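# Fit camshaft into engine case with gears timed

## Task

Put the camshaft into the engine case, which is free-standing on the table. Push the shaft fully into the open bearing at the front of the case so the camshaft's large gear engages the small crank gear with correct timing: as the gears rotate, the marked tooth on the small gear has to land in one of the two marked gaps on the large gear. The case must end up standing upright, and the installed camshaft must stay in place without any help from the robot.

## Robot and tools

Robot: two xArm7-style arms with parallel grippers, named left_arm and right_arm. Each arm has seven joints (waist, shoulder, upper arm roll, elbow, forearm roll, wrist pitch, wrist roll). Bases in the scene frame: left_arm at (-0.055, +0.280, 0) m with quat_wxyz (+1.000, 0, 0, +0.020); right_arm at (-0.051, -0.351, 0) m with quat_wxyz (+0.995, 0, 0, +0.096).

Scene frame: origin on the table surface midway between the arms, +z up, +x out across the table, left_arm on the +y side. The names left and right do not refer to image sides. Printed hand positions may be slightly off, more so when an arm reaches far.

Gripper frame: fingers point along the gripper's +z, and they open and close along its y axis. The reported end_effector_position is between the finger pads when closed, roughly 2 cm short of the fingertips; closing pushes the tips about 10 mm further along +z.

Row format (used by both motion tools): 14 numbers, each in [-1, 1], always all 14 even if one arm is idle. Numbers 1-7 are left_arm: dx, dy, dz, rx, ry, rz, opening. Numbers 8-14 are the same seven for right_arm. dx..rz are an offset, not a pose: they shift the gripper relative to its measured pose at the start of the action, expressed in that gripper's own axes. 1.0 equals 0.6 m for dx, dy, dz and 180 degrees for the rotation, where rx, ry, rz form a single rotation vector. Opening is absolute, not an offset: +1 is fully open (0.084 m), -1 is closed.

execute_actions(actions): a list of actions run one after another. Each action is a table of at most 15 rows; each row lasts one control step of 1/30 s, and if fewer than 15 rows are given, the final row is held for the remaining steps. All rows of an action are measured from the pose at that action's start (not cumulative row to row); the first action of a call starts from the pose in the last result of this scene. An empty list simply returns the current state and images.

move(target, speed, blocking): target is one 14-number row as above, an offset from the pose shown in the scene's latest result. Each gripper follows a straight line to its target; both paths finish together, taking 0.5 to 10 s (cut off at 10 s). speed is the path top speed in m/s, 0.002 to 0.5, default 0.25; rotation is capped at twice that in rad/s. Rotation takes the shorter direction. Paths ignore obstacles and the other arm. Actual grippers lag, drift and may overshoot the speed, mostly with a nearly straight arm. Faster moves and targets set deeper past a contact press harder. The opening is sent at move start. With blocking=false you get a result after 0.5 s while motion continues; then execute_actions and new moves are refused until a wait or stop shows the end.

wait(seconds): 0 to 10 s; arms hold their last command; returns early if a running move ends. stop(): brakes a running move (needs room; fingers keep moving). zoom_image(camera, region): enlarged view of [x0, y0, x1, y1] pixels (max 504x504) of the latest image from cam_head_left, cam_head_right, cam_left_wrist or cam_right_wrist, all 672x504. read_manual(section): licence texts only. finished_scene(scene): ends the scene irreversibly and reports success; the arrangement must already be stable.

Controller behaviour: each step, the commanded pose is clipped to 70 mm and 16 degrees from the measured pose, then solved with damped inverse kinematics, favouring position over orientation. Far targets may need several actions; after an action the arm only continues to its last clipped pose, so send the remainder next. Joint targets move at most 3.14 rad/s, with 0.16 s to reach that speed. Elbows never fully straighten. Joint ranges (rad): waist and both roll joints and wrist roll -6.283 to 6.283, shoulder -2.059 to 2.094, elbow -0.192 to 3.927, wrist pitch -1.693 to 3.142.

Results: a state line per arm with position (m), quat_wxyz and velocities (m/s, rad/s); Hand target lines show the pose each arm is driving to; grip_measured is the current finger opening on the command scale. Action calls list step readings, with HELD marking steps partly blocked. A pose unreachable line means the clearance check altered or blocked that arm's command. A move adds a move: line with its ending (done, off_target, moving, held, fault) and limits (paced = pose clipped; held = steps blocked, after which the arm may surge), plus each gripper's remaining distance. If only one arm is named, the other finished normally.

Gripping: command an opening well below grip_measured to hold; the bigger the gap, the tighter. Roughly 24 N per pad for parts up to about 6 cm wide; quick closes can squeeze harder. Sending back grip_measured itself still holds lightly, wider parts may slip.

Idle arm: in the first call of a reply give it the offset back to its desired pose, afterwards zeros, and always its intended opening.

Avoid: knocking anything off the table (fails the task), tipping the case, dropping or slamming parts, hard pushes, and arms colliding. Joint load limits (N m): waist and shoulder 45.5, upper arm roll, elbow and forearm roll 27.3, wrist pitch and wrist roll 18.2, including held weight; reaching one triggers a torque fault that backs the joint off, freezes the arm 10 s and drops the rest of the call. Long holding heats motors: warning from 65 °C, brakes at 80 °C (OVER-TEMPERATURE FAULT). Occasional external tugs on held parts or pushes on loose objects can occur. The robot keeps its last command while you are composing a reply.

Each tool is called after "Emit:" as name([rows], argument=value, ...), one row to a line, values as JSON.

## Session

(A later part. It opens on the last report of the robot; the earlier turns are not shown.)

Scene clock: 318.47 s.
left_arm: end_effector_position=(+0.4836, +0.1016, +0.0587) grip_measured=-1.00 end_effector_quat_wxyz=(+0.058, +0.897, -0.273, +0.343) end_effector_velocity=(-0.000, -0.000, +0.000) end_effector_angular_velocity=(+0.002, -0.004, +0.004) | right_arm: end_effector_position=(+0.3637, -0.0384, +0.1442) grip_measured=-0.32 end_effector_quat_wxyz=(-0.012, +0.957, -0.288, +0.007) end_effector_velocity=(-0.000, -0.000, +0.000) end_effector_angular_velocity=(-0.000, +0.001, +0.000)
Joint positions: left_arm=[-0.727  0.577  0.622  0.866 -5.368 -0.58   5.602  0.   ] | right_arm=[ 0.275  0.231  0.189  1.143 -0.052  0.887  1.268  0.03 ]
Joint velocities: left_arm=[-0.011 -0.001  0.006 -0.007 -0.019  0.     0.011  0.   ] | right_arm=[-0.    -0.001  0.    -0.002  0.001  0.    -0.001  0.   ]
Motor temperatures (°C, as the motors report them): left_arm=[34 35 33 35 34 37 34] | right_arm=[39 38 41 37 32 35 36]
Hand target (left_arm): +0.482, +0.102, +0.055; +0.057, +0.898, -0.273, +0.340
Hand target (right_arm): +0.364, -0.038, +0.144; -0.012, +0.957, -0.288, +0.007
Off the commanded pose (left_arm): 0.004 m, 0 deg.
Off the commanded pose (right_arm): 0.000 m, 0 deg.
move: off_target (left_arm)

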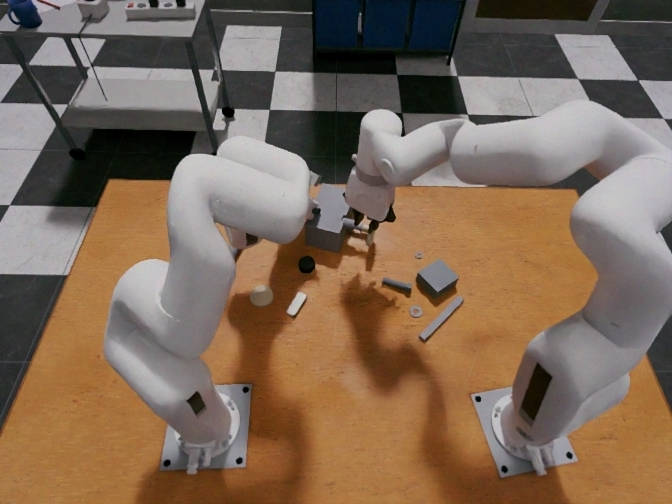

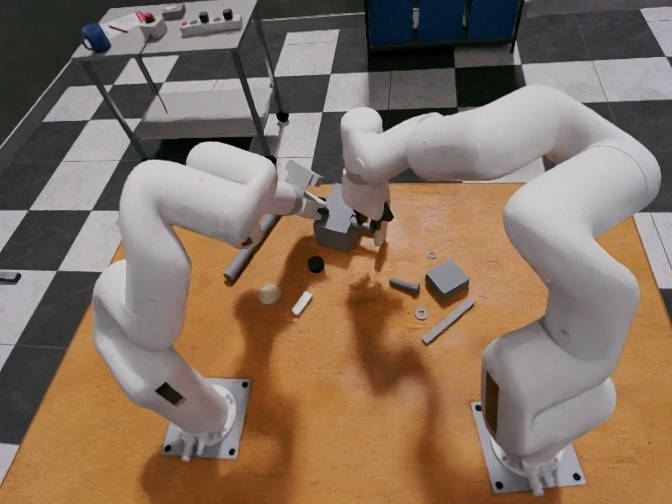

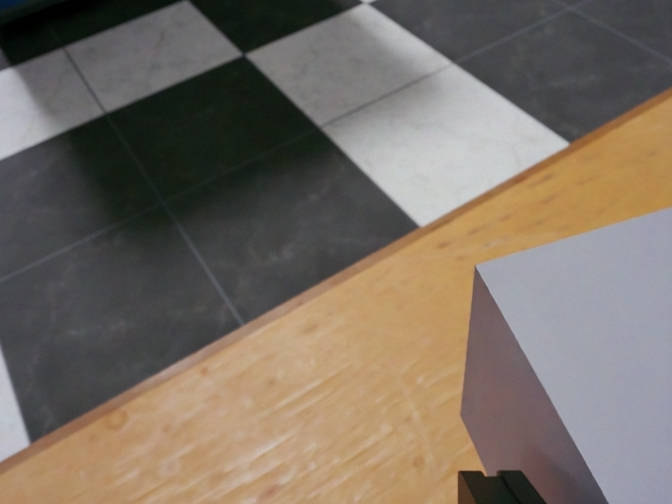

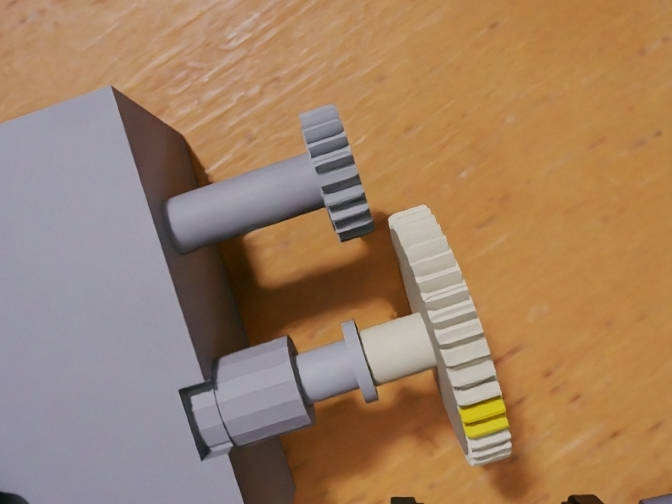

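Emit:
move(target=[0,0,0,0,0,0,-1,0.07,0.004,0,0,0,-0.094,-0.3], speed=0.06)

Emit:
move(target=[0,0,0,0,0,0,-1,0,0,0.076,0,0,0,-0.3], speed=0.04)

Emit:
move(target=[0,0,0,0,0,0,-1,0,0,0,0,0,0,-1])

Emit:
move(target=[0,0,0,0,0,0,-1,0,-0.028,0.0007,0,0,0,-1], speed=0.01)

Scene clock: 336.57 s.
left_arm: end_effector_position=(+0.4836, +0.1012, +0.0591) grip_measured=-1.00 end_effector_quat_wxyz=(+0.059, +0.897, -0.273, +0.344) end_effector_velocity=(+0.000, -0.001, +0.001) end_effector_angular_velocity=(-0.003, -0.001, +0.001) | right_arm: end_effector_position=(+0.3971, -0.0635, +0.1444) grip_measured=-0.32 end_effector_quat_wxyz=(-0.011, +0.989, -0.145, +0.009) end_effector_velocity=(+0.001, -0.000, +0.000) end_effector_angular_velocity=(+0.002, -0.001, +0.018)
Joint positions: left_arm=[-0.726  0.575  0.62   0.865 -5.369 -0.58   5.603  0.   ] | right_arm=[ 0.198  0.271  0.192  1.198 -0.059  0.904  0.902  0.03 ]
Joint velocities: left_arm=[-0.    -0.001 -0.001  0.001 -0.001 -0.    -0.001  0.   ] | right_arm=[-0.004  0.002  0.002  0.004  0.001  0.    -0.021 -0.   ]
Motor temperatures (°C, as the motors report them): left_arm=[34 35 33 35 34 37 34] | right_arm=[39 38 41 37 32 35 36]
Hand target (left_arm): +0.484, +0.102, +0.059; +0.058, +0.897, -0.273, +0.343
Hand target (right_arm): +0.397, -0.064, +0.144; -0.011, +0.989, -0.144, +0.009
Off the commanded pose (left_arm): 0.001 m, 0 deg.
Off the commanded pose (right_arm): 0.000 m, 0 deg.
move: done

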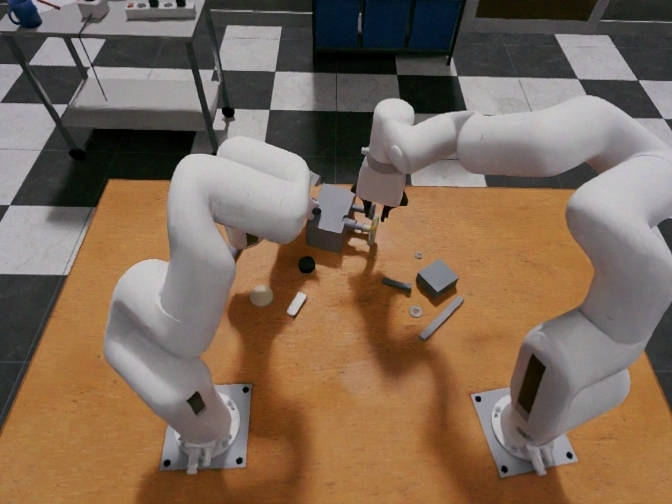

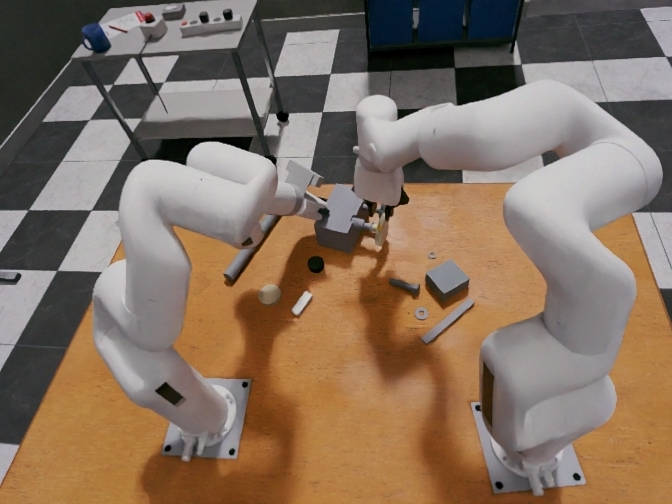

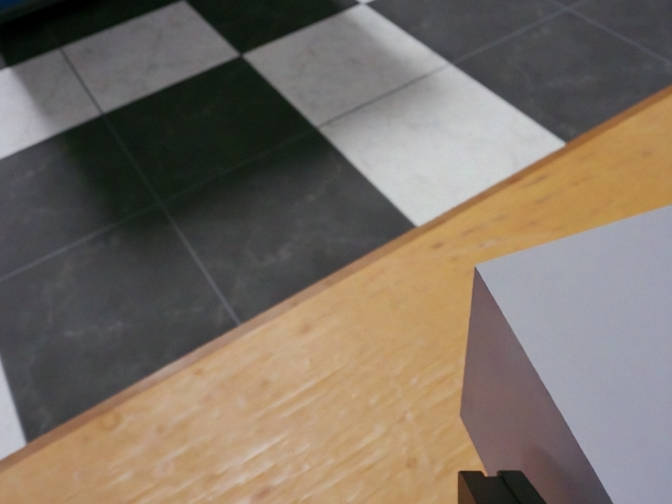

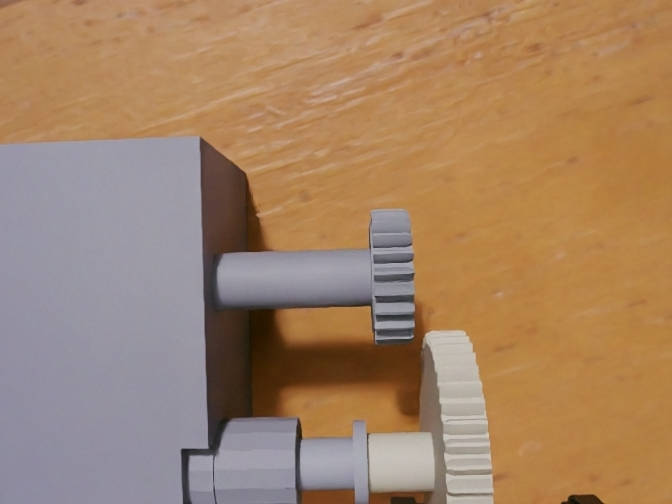

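Scene clock: 338.10 s.
left_arm: end_effector_position=(+0.4836, +0.1012, +0.0592) grip_measured=-1.00 end_effector_quat_wxyz=(+0.059, +0.897, -0.273, +0.344) end_effector_velocity=(-0.000, -0.000, -0.000) end_effector_angular_velocity=(+0.000, +0.001, -0.001) | right_arm: end_effector_position=(+0.3979, -0.0626, +0.0992) grip_measured=-0.32 end_effector_quat_wxyz=(-0.011, +0.989, -0.145, +0.009) end_effector_velocity=(+0.000, +0.000, -0.003) end_effector_angular_velocity=(-0.000, -0.000, +0.000)
Joint positions: left_arm=[-0.726  0.575  0.621  0.865 -5.369 -0.58   5.603  0.   ] | right_arm=[ 0.204  0.345  0.185  1.159 -0.08   0.792  0.917  0.03 ]
Joint velocities: left_arm=[-0.     0.    -0.001 -0.    -0.    -0.     0.     0.   ] | right_arm=[ 0.001  0.006 -0.001 -0.001 -0.002 -0.007  0.001 -0.   ]
Motor temperatures (°C, as the motors report them): left_arm=[34 35 33 35 34 37 34] | right_arm=[39 38 41 37 32 35 36]
Hand target (left_arm): +0.484, +0.101, +0.059; +0.059, +0.897, -0.273, +0.344
Hand target (right_arm): +0.398, -0.063, +0.099; -0.011, +0.989, -0.145, +0.009
Off the commanded pose (left_arm): 0.000 m, 0 deg.
Off the commanded pose (right_arm): 0.000 m, 0 deg.
move: done

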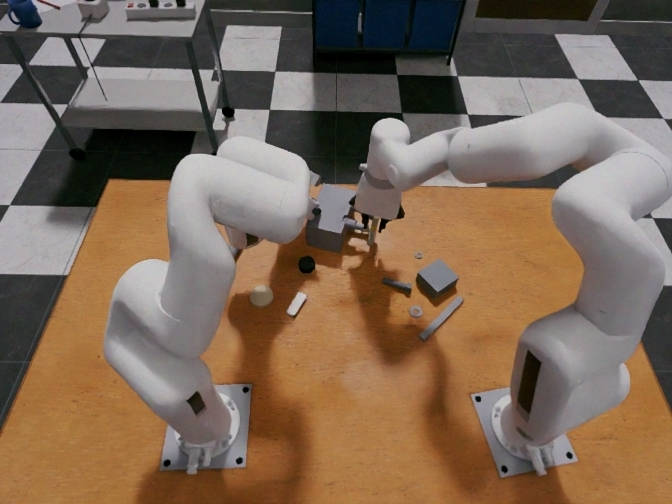

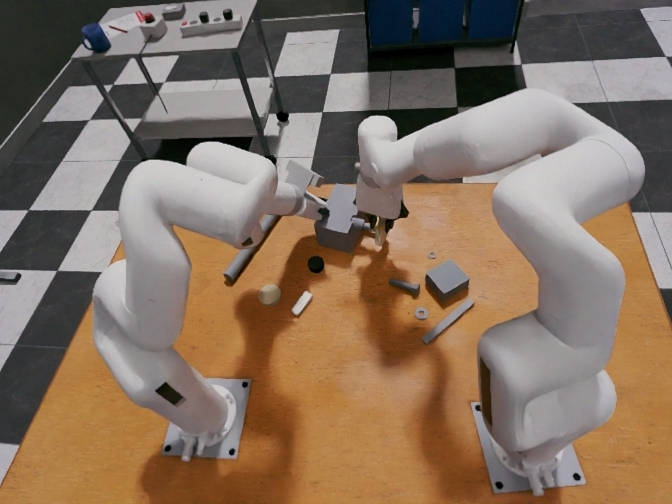

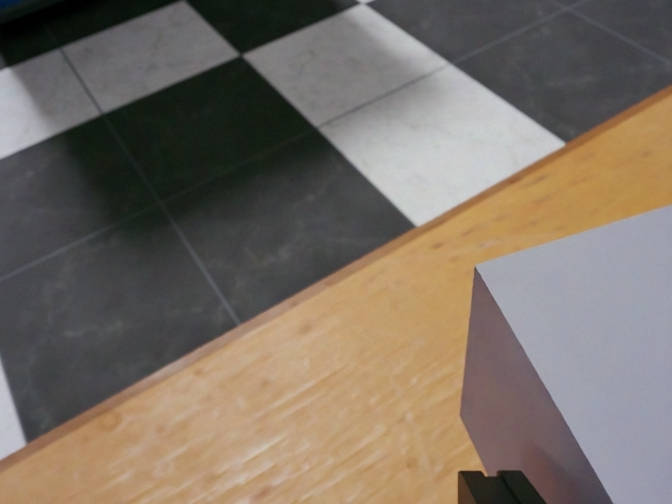

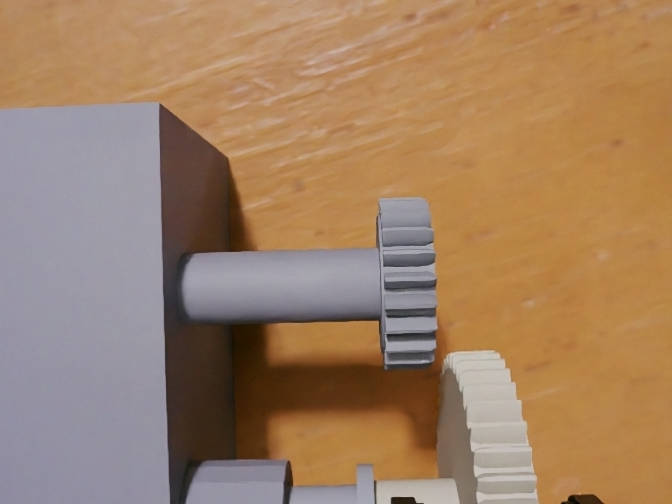

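Scene clock: 338.60 s.
left_arm: end_effector_position=(+0.4837, +0.1013, +0.0592) grip_measured=-1.00 end_effector_quat_wxyz=(+0.059, +0.897, -0.273, +0.344) end_effector_velocity=(-0.000, +0.001, -0.000) end_effector_angular_velocity=(-0.000, +0.001, +0.001) | right_arm: end_effector_position=(+0.3977, -0.0624, +0.0991) grip_measured=-0.73 end_effector_quat_wxyz=(-0.011, +0.989, -0.145, +0.009) end_effector_velocity=(+0.000, +0.000, -0.000) end_effector_angular_velocity=(+0.001, -0.000, -0.002)
Joint positions: left_arm=[-0.726  0.576  0.621  0.865 -5.369 -0.58   5.603  0.   ] | right_arm=[ 0.204  0.345  0.185  1.158 -0.08   0.792  0.917  0.012]
Joint velocities: left_arm=[ 0.001 -0.    -0.    -0.001  0.     0.    -0.001  0.   ] | right_arm=[-0.     0.001 -0.     0.001  0.001 -0.001  0.001  0.   ]
Motor temperatures (°C, as the motors report them): left_arm=[34 35 33 35 34 37 34] | right_arm=[39 38 41 37 32 35 36]
Hand target (left_arm): +0.484, +0.101, +0.059; +0.059, +0.897, -0.273, +0.344
Hand target (right_arm): +0.398, -0.063, +0.099; -0.011, +0.989, -0.145, +0.009
Off the commanded pose (left_arm): 0.000 m, 0 deg.
Off the commanded pose (right_arm): 0.000 m, 0 deg.
move: done

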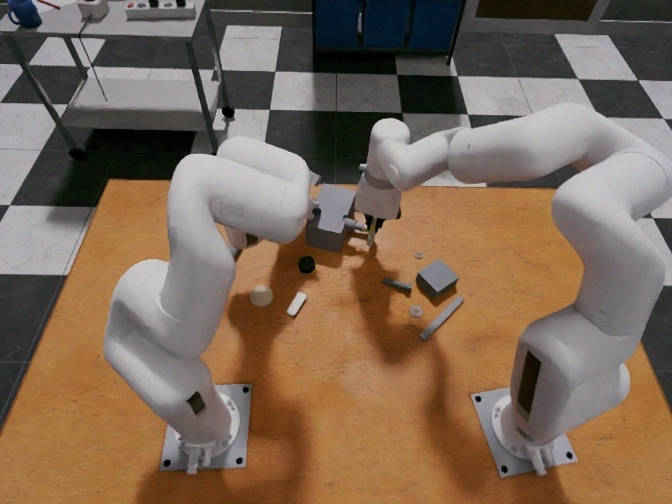

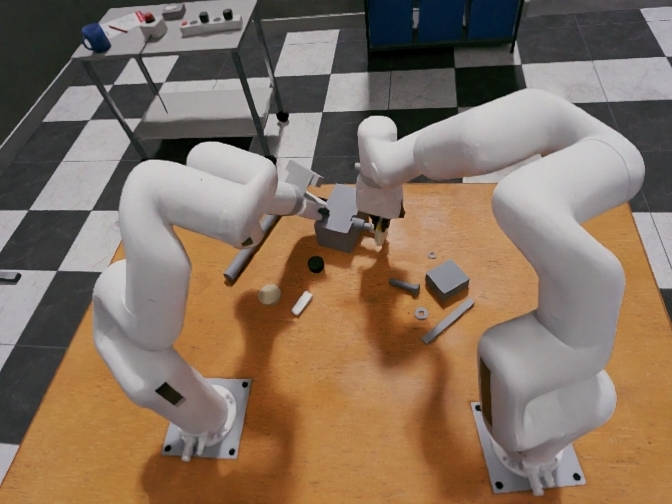

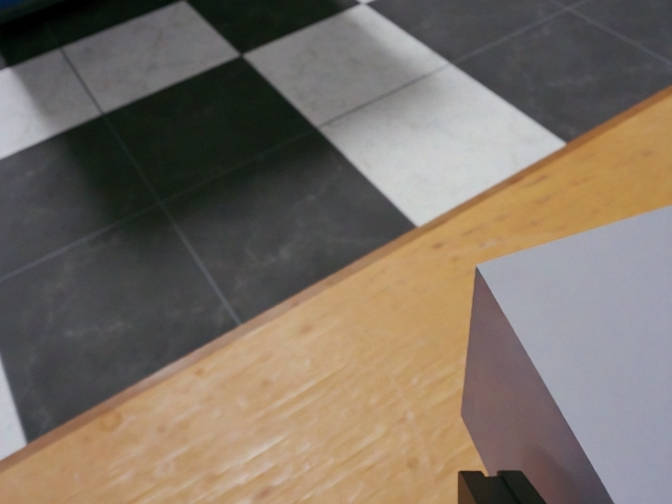

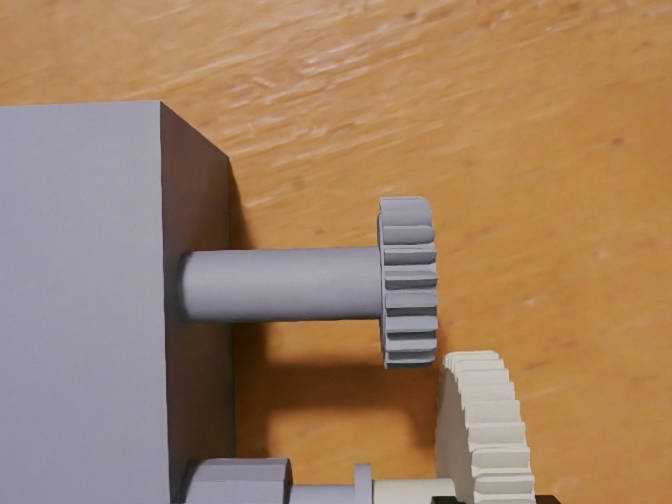

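Scene clock: 340.50 s.
left_arm: end_effector_position=(+0.4837, +0.1013, +0.0592) grip_measured=-1.00 end_effector_quat_wxyz=(+0.059, +0.897, -0.273, +0.344) end_effector_velocity=(+0.000, -0.001, +0.001) end_effector_angular_velocity=(-0.002, -0.002, +0.001) | right_arm: end_effector_position=(+0.4024, -0.0466, +0.0992) grip_measured=-0.73 end_effector_quat_wxyz=(-0.011, +0.989, -0.144, +0.009) end_effector_velocity=(+0.001, +0.003, -0.001) end_effector_angular_velocity=(-0.001, +0.002, -0.001)
Joint positions: left_arm=[-0.726  0.576  0.621  0.865 -5.369 -0.58   5.603  0.   ] | right_arm=[ 0.225  0.382  0.187  1.214 -0.09   0.811  0.942  0.012]
Joint velocities: left_arm=[-0.001 -0.002  0.    -0.    -0.003  0.     0.001  0.   ] | right_arm=[ 0.003  0.01   0.001  0.011 -0.002  0.004  0.005  0.   ]
Motor temperatures (°C, as the motors report them): left_arm=[34 35 33 34 34 37 34] | right_arm=[39 38 41 37 32 35 36]
Hand target (left_arm): +0.484, +0.101, +0.059; +0.059, +0.897, -0.273, +0.344
Hand target (right_arm): +0.403, -0.046, +0.099; -0.011, +0.989, -0.145, +0.009
Off the commanded pose (left_arm): 0.000 m, 0 deg.
Off the commanded pose (right_arm): 0.000 m, 0 deg.
move: done

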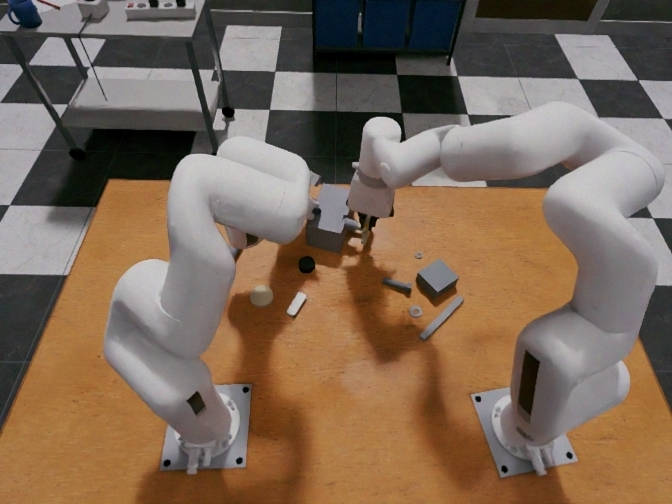

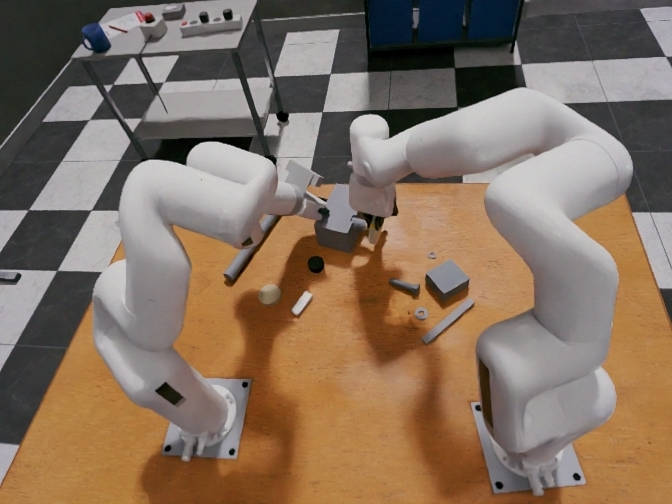

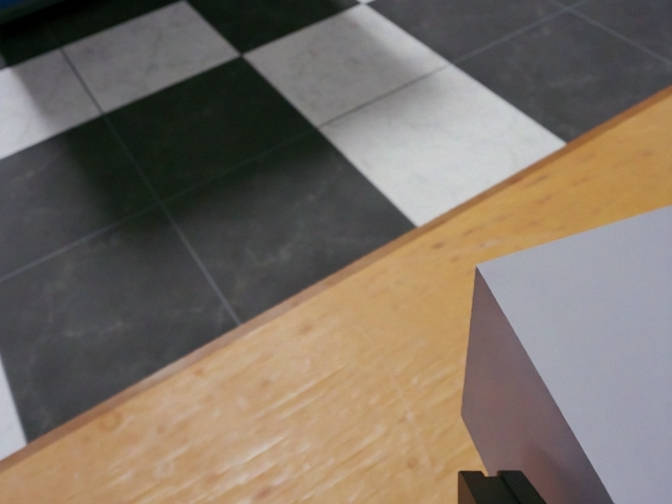

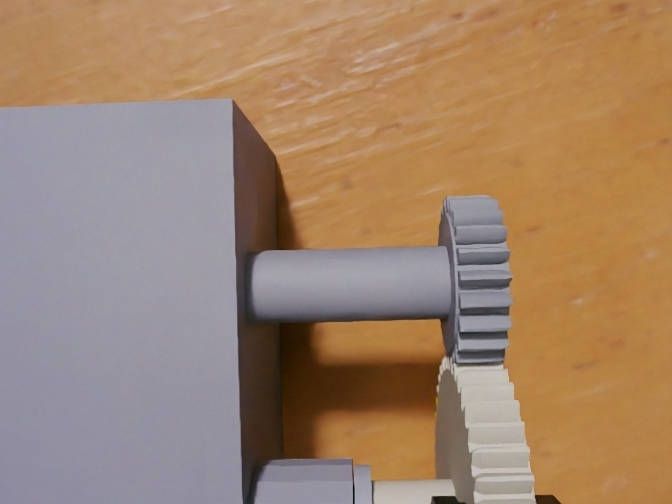

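Emit:
move(target=[0,0,0,0,0,0,-1,-0.0166,0,0.004,0,0.0833,0,-1], speed=0.08)

Emit:
move(target=[0,0,0,0,0,0,-1,-0.0166,0,0.004,0,0.0833,0,-1], speed=0.08)

Emit:
move(target=[0,0,0,0,0,0,-1,-0.0166,0,0.004,0,0.0833,0,-1], speed=0.08)

Emit:
move(target=[0,0,0,0,0,0,-1,-0.0166,0,0.004,0,0.0833,0,-1], speed=0.08)

Scene clock: 354.00 s.
left_arm: end_effector_position=(+0.4837, +0.1015, +0.0592) grip_measured=-1.00 end_effector_quat_wxyz=(+0.059, +0.897, -0.273, +0.344) end_effector_velocity=(+0.000, +0.001, -0.000) end_effector_angular_velocity=(+0.001, -0.000, +0.000) | right_arm: end_effector_position=(+0.3934, -0.0437, +0.0974) grip_measured=-0.73 end_effector_quat_wxyz=(+0.007, +0.980, -0.145, +0.138) end_effector_velocity=(-0.001, +0.000, -0.001) end_effector_angular_velocity=(-0.008, -0.013, -0.000)
Joint positions: left_arm=[-0.726  0.576  0.621  0.865 -5.369 -0.58   5.603  0.   ] | right_arm=[ 0.385  0.295  0.083  1.034 -0.42   0.597  1.282  0.012]
Joint velocities: left_arm=[ 0.     0.     0.001  0.     0.001 -0.    -0.     0.   ] | right_arm=[ 0.013 -0.001 -0.009 -0.007 -0.027 -0.006  0.028 -0.   ]
Motor temperatures (°C, as the motors report them): left_arm=[34 35 33 34 34 37 34] | right_arm=[39 38 41 37 32 35 36]
Hand target (left_arm): +0.484, +0.101, +0.059; +0.059, +0.897, -0.273, +0.344
Hand target (right_arm): +0.393, -0.043, +0.097; +0.008, +0.980, -0.144, +0.138
Off the commanded pose (left_arm): 0.000 m, 0 deg.
Off the commanded pose (right_arm): 0.001 m, 0 deg.
move: done

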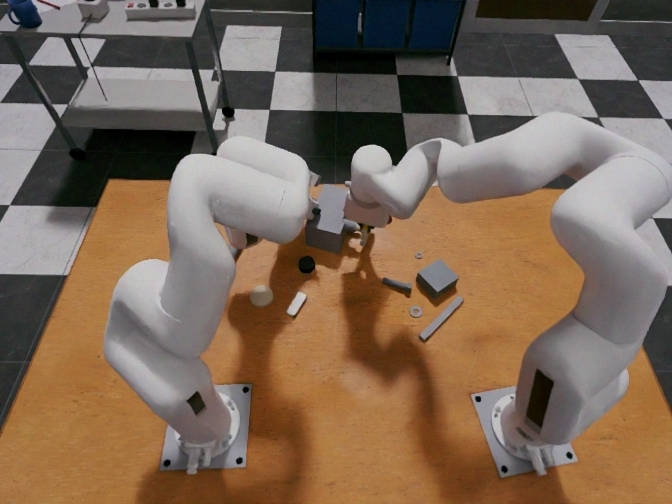

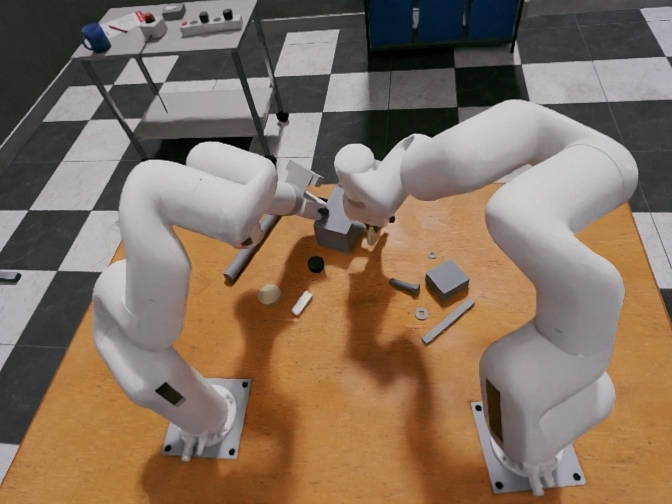

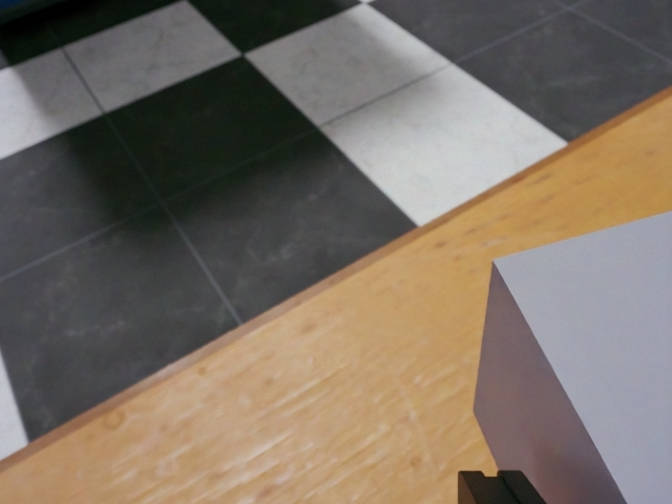

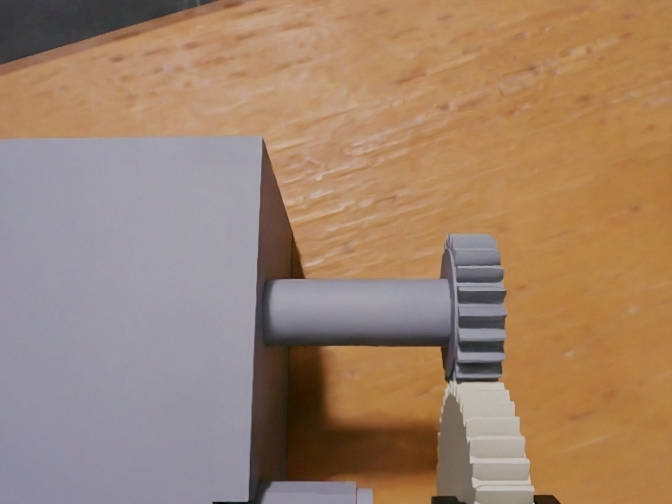

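Scene clock: 356.07 s.
left_arm: end_effector_position=(+0.4837, +0.1016, +0.0592) grip_measured=-1.00 end_effector_quat_wxyz=(+0.059, +0.897, -0.273, +0.344) end_effector_velocity=(+0.000, -0.000, +0.000) end_effector_angular_velocity=(+0.000, -0.000, +0.000) | right_arm: end_effector_position=(+0.3848, -0.0409, +0.0924) grip_measured=-0.71 end_effector_quat_wxyz=(+0.026, +0.954, -0.142, +0.263) end_effector_velocity=(-0.000, +0.000, -0.000) end_effector_angular_velocity=(-0.002, -0.018, -0.002)
Joint positions: left_arm=[-0.726  0.576  0.621  0.865 -5.369 -0.58   5.603  0.   ] | right_arm=[ 0.58   0.274 -0.056  0.946 -0.913  0.539  1.787  0.013]
Joint velocities: left_arm=[-0.001 -0.001  0.001  0.     0.     0.001 -0.001  0.   ] | right_arm=[ 0.012 -0.    -0.008 -0.004 -0.035  0.     0.038  0.   ]
Motor temperatures (°C, as the motors report them): left_arm=[34 35 33 34 34 37 34] | right_arm=[39 38 41 37 32 35 36]
Hand target (left_arm): +0.484, +0.101, +0.059; +0.059, +0.897, -0.273, +0.344
Hand target (right_arm): +0.385, -0.041, +0.092; +0.027, +0.954, -0.142, +0.264
Off the commanded pose (left_arm): 0.000 m, 0 deg.
Off the commanded pose (right_arm): 0.000 m, 0 deg.
move: done

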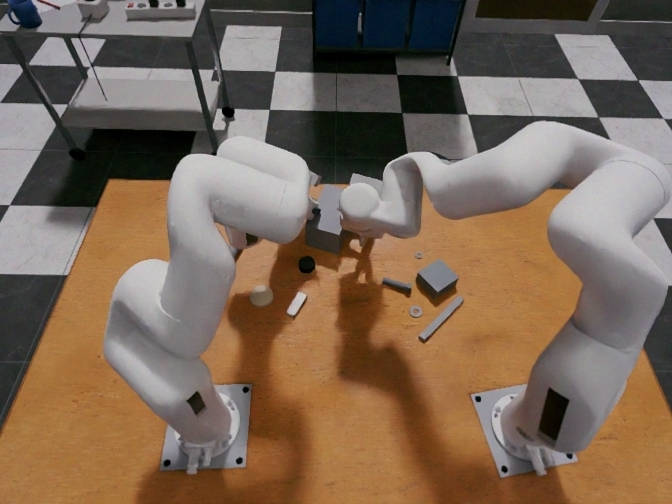

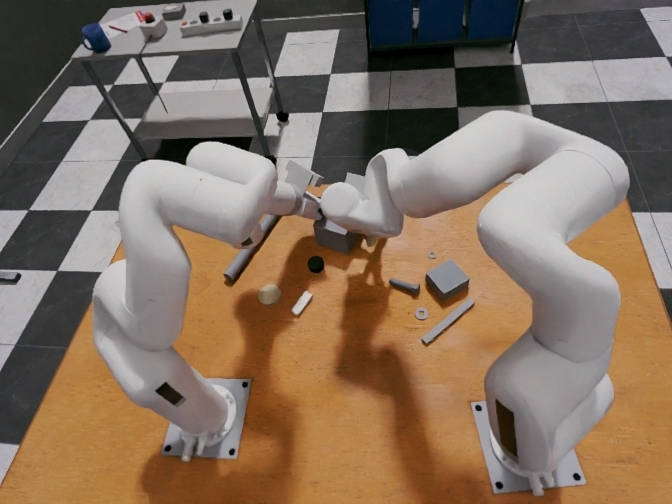

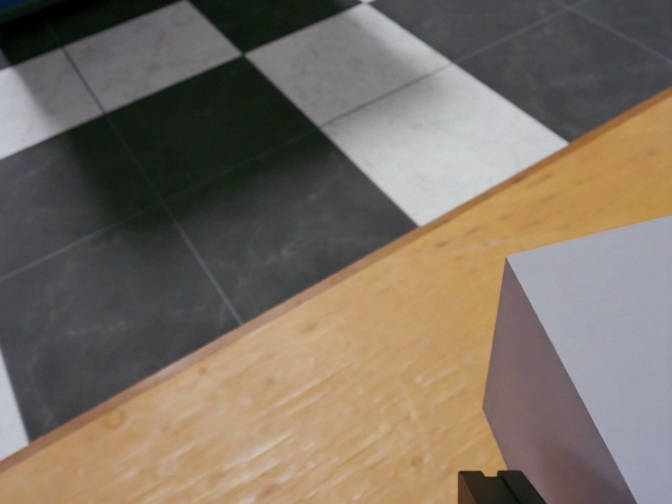

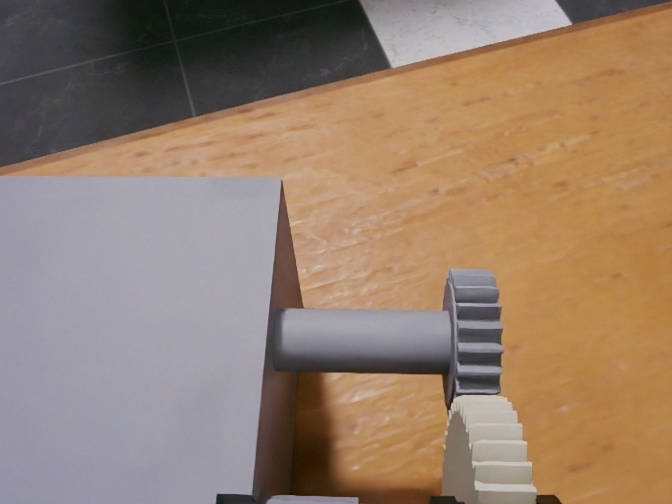

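Scene clock: 358.13 s.
left_arm: end_effector_position=(+0.4837, +0.1016, +0.0592) grip_measured=-1.00 end_effector_quat_wxyz=(+0.059, +0.897, -0.273, +0.344) end_effector_velocity=(-0.000, -0.000, -0.000) end_effector_angular_velocity=(+0.001, +0.001, -0.003) | right_arm: end_effector_position=(+0.3778, -0.0387, +0.0853) grip_measured=-0.70 end_effector_quat_wxyz=(+0.046, +0.912, -0.138, +0.384) end_effector_velocity=(-0.001, +0.000, -0.001) end_effector_angular_velocity=(-0.003, -0.012, -0.000)
Joint positions: left_arm=[-0.726  0.576  0.621  0.865 -5.369 -0.58   5.603  0.   ] | right_arm=[ 0.742  0.31  -0.117  0.92  -1.336  0.675  2.256  0.013]
Joint velocities: left_arm=[-0.     0.    -0.     0.     0.002 -0.     0.     0.   ] | right_arm=[ 0.007  0.004 -0.001 -0.002 -0.018  0.009  0.022 -0.   ]
Motor temperatures (°C, as the motors report them): left_arm=[34 35 33 34 34 37 34] | right_arm=[39 38 41 37 32 35 36]
Hand target (left_arm): +0.484, +0.102, +0.059; +0.059, +0.897, -0.273, +0.344
Hand target (right_arm): +0.378, -0.039, +0.085; +0.045, +0.912, -0.137, +0.385
Off the commanded pose (left_arm): 0.000 m, 0 deg.
Off the commanded pose (right_arm): 0.000 m, 0 deg.
move: done

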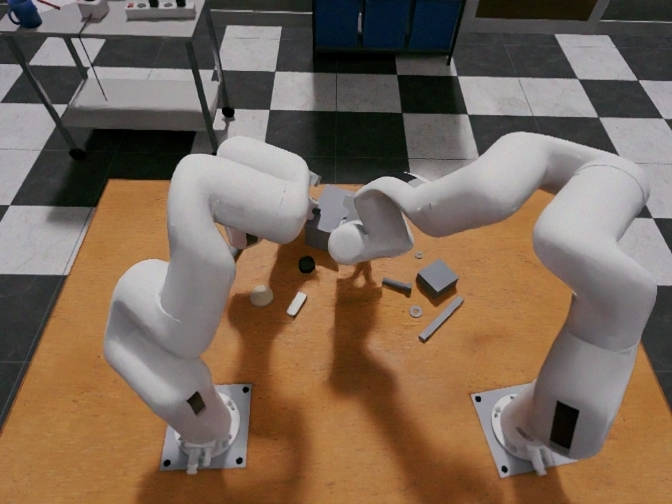

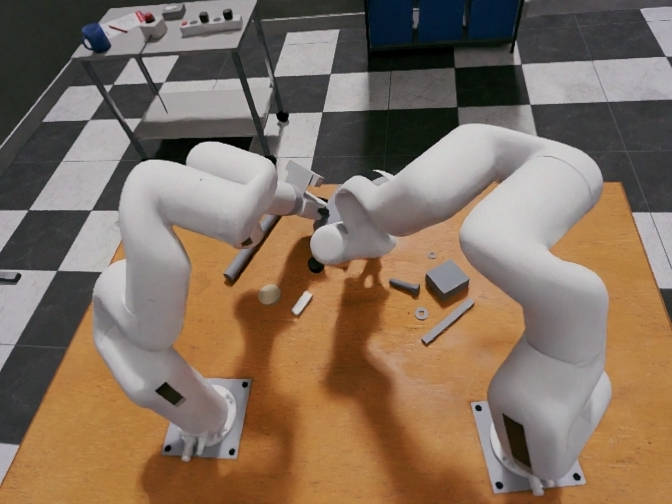

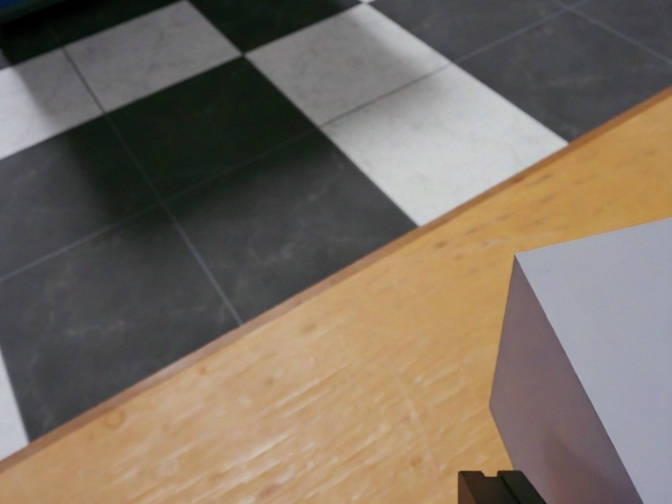

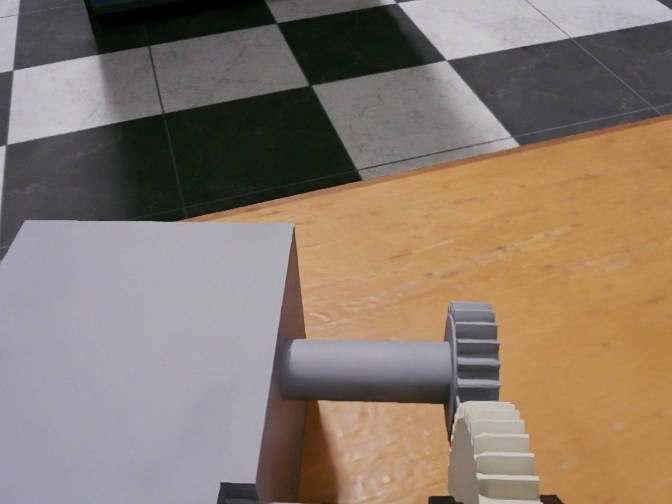

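Scene clock: 360.17 s.
left_arm: end_effector_position=(+0.4839, +0.1017, +0.0592) grip_measured=-1.00 end_effector_quat_wxyz=(+0.059, +0.897, -0.273, +0.344) end_effector_velocity=(+0.000, -0.000, +0.000) end_effector_angular_velocity=(-0.001, -0.001, +0.001) | right_arm: end_effector_position=(+0.3741, -0.0375, +0.0792) grip_measured=-0.70 end_effector_quat_wxyz=(+0.064, +0.852, -0.132, +0.502) end_effector_velocity=(+0.000, -0.000, -0.000) end_effector_angular_velocity=(-0.003, -0.016, -0.002)
Joint positions: left_arm=[-0.726  0.576  0.621  0.866 -5.369 -0.58   5.603  0.   ] | right_arm=[ 0.865  0.402 -0.114  0.915 -1.562  0.929  2.568  0.013]
Joint velocities: left_arm=[-0.001 -0.001 -0.    -0.    -0.002  0.001  0.001  0.   ] | right_arm=[ 0.001  0.008  0.006  0.002 -0.009  0.018  0.015 -0.   ]
Motor temperatures (°C, as the motors report them): left_arm=[34 35 33 34 34 37 34] | right_arm=[39 38 41 36 32 35 36]
Hand target (left_arm): +0.484, +0.102, +0.059; +0.059, +0.897, -0.273, +0.344
Hand target (right_arm): +0.373, -0.037, +0.076; +0.064, +0.854, -0.130, +0.500
Off the commanded pose (left_arm): 0.000 m, 0 deg.
Off the commanded pose (right_arm): 0.003 m, 0 deg.
move: done

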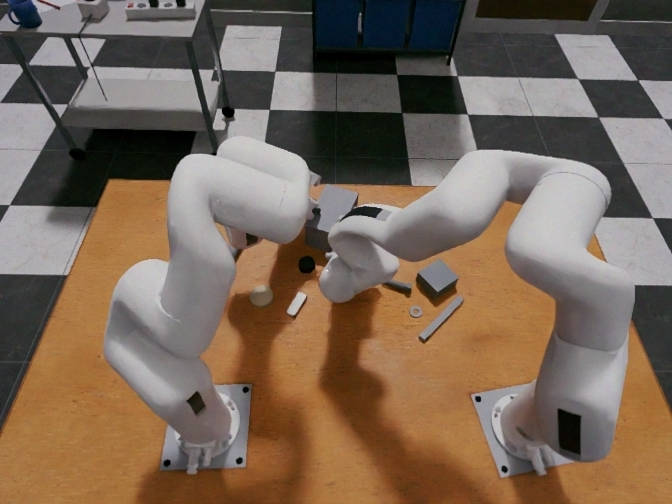

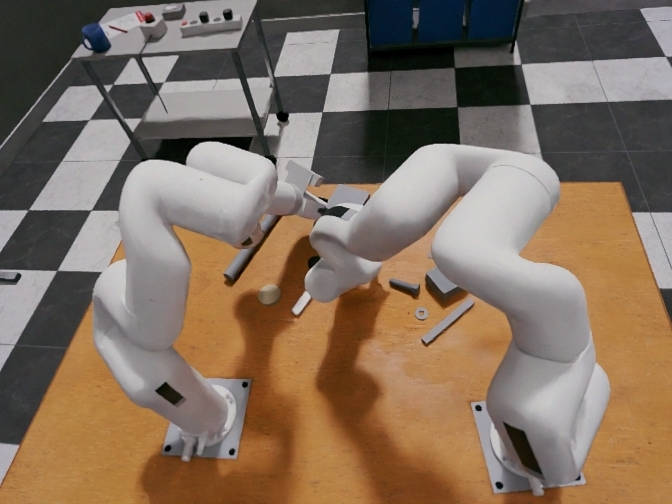

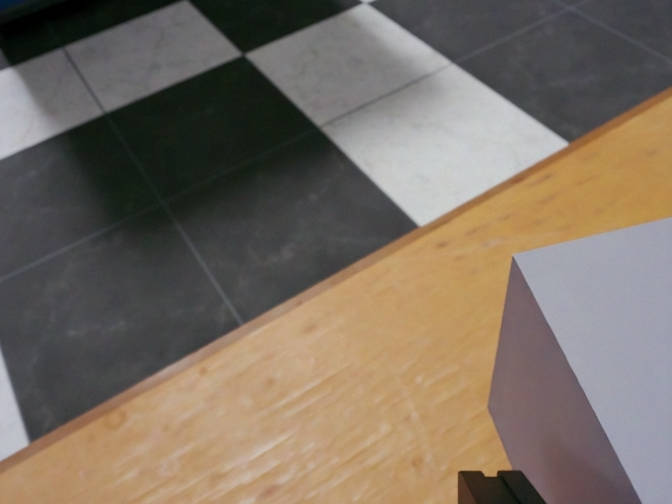

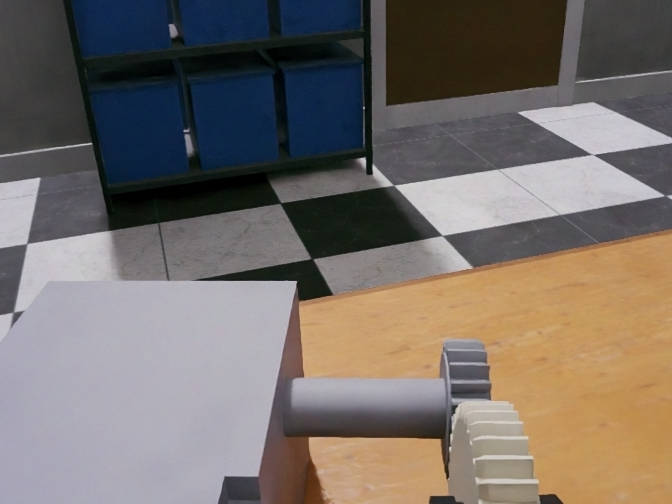

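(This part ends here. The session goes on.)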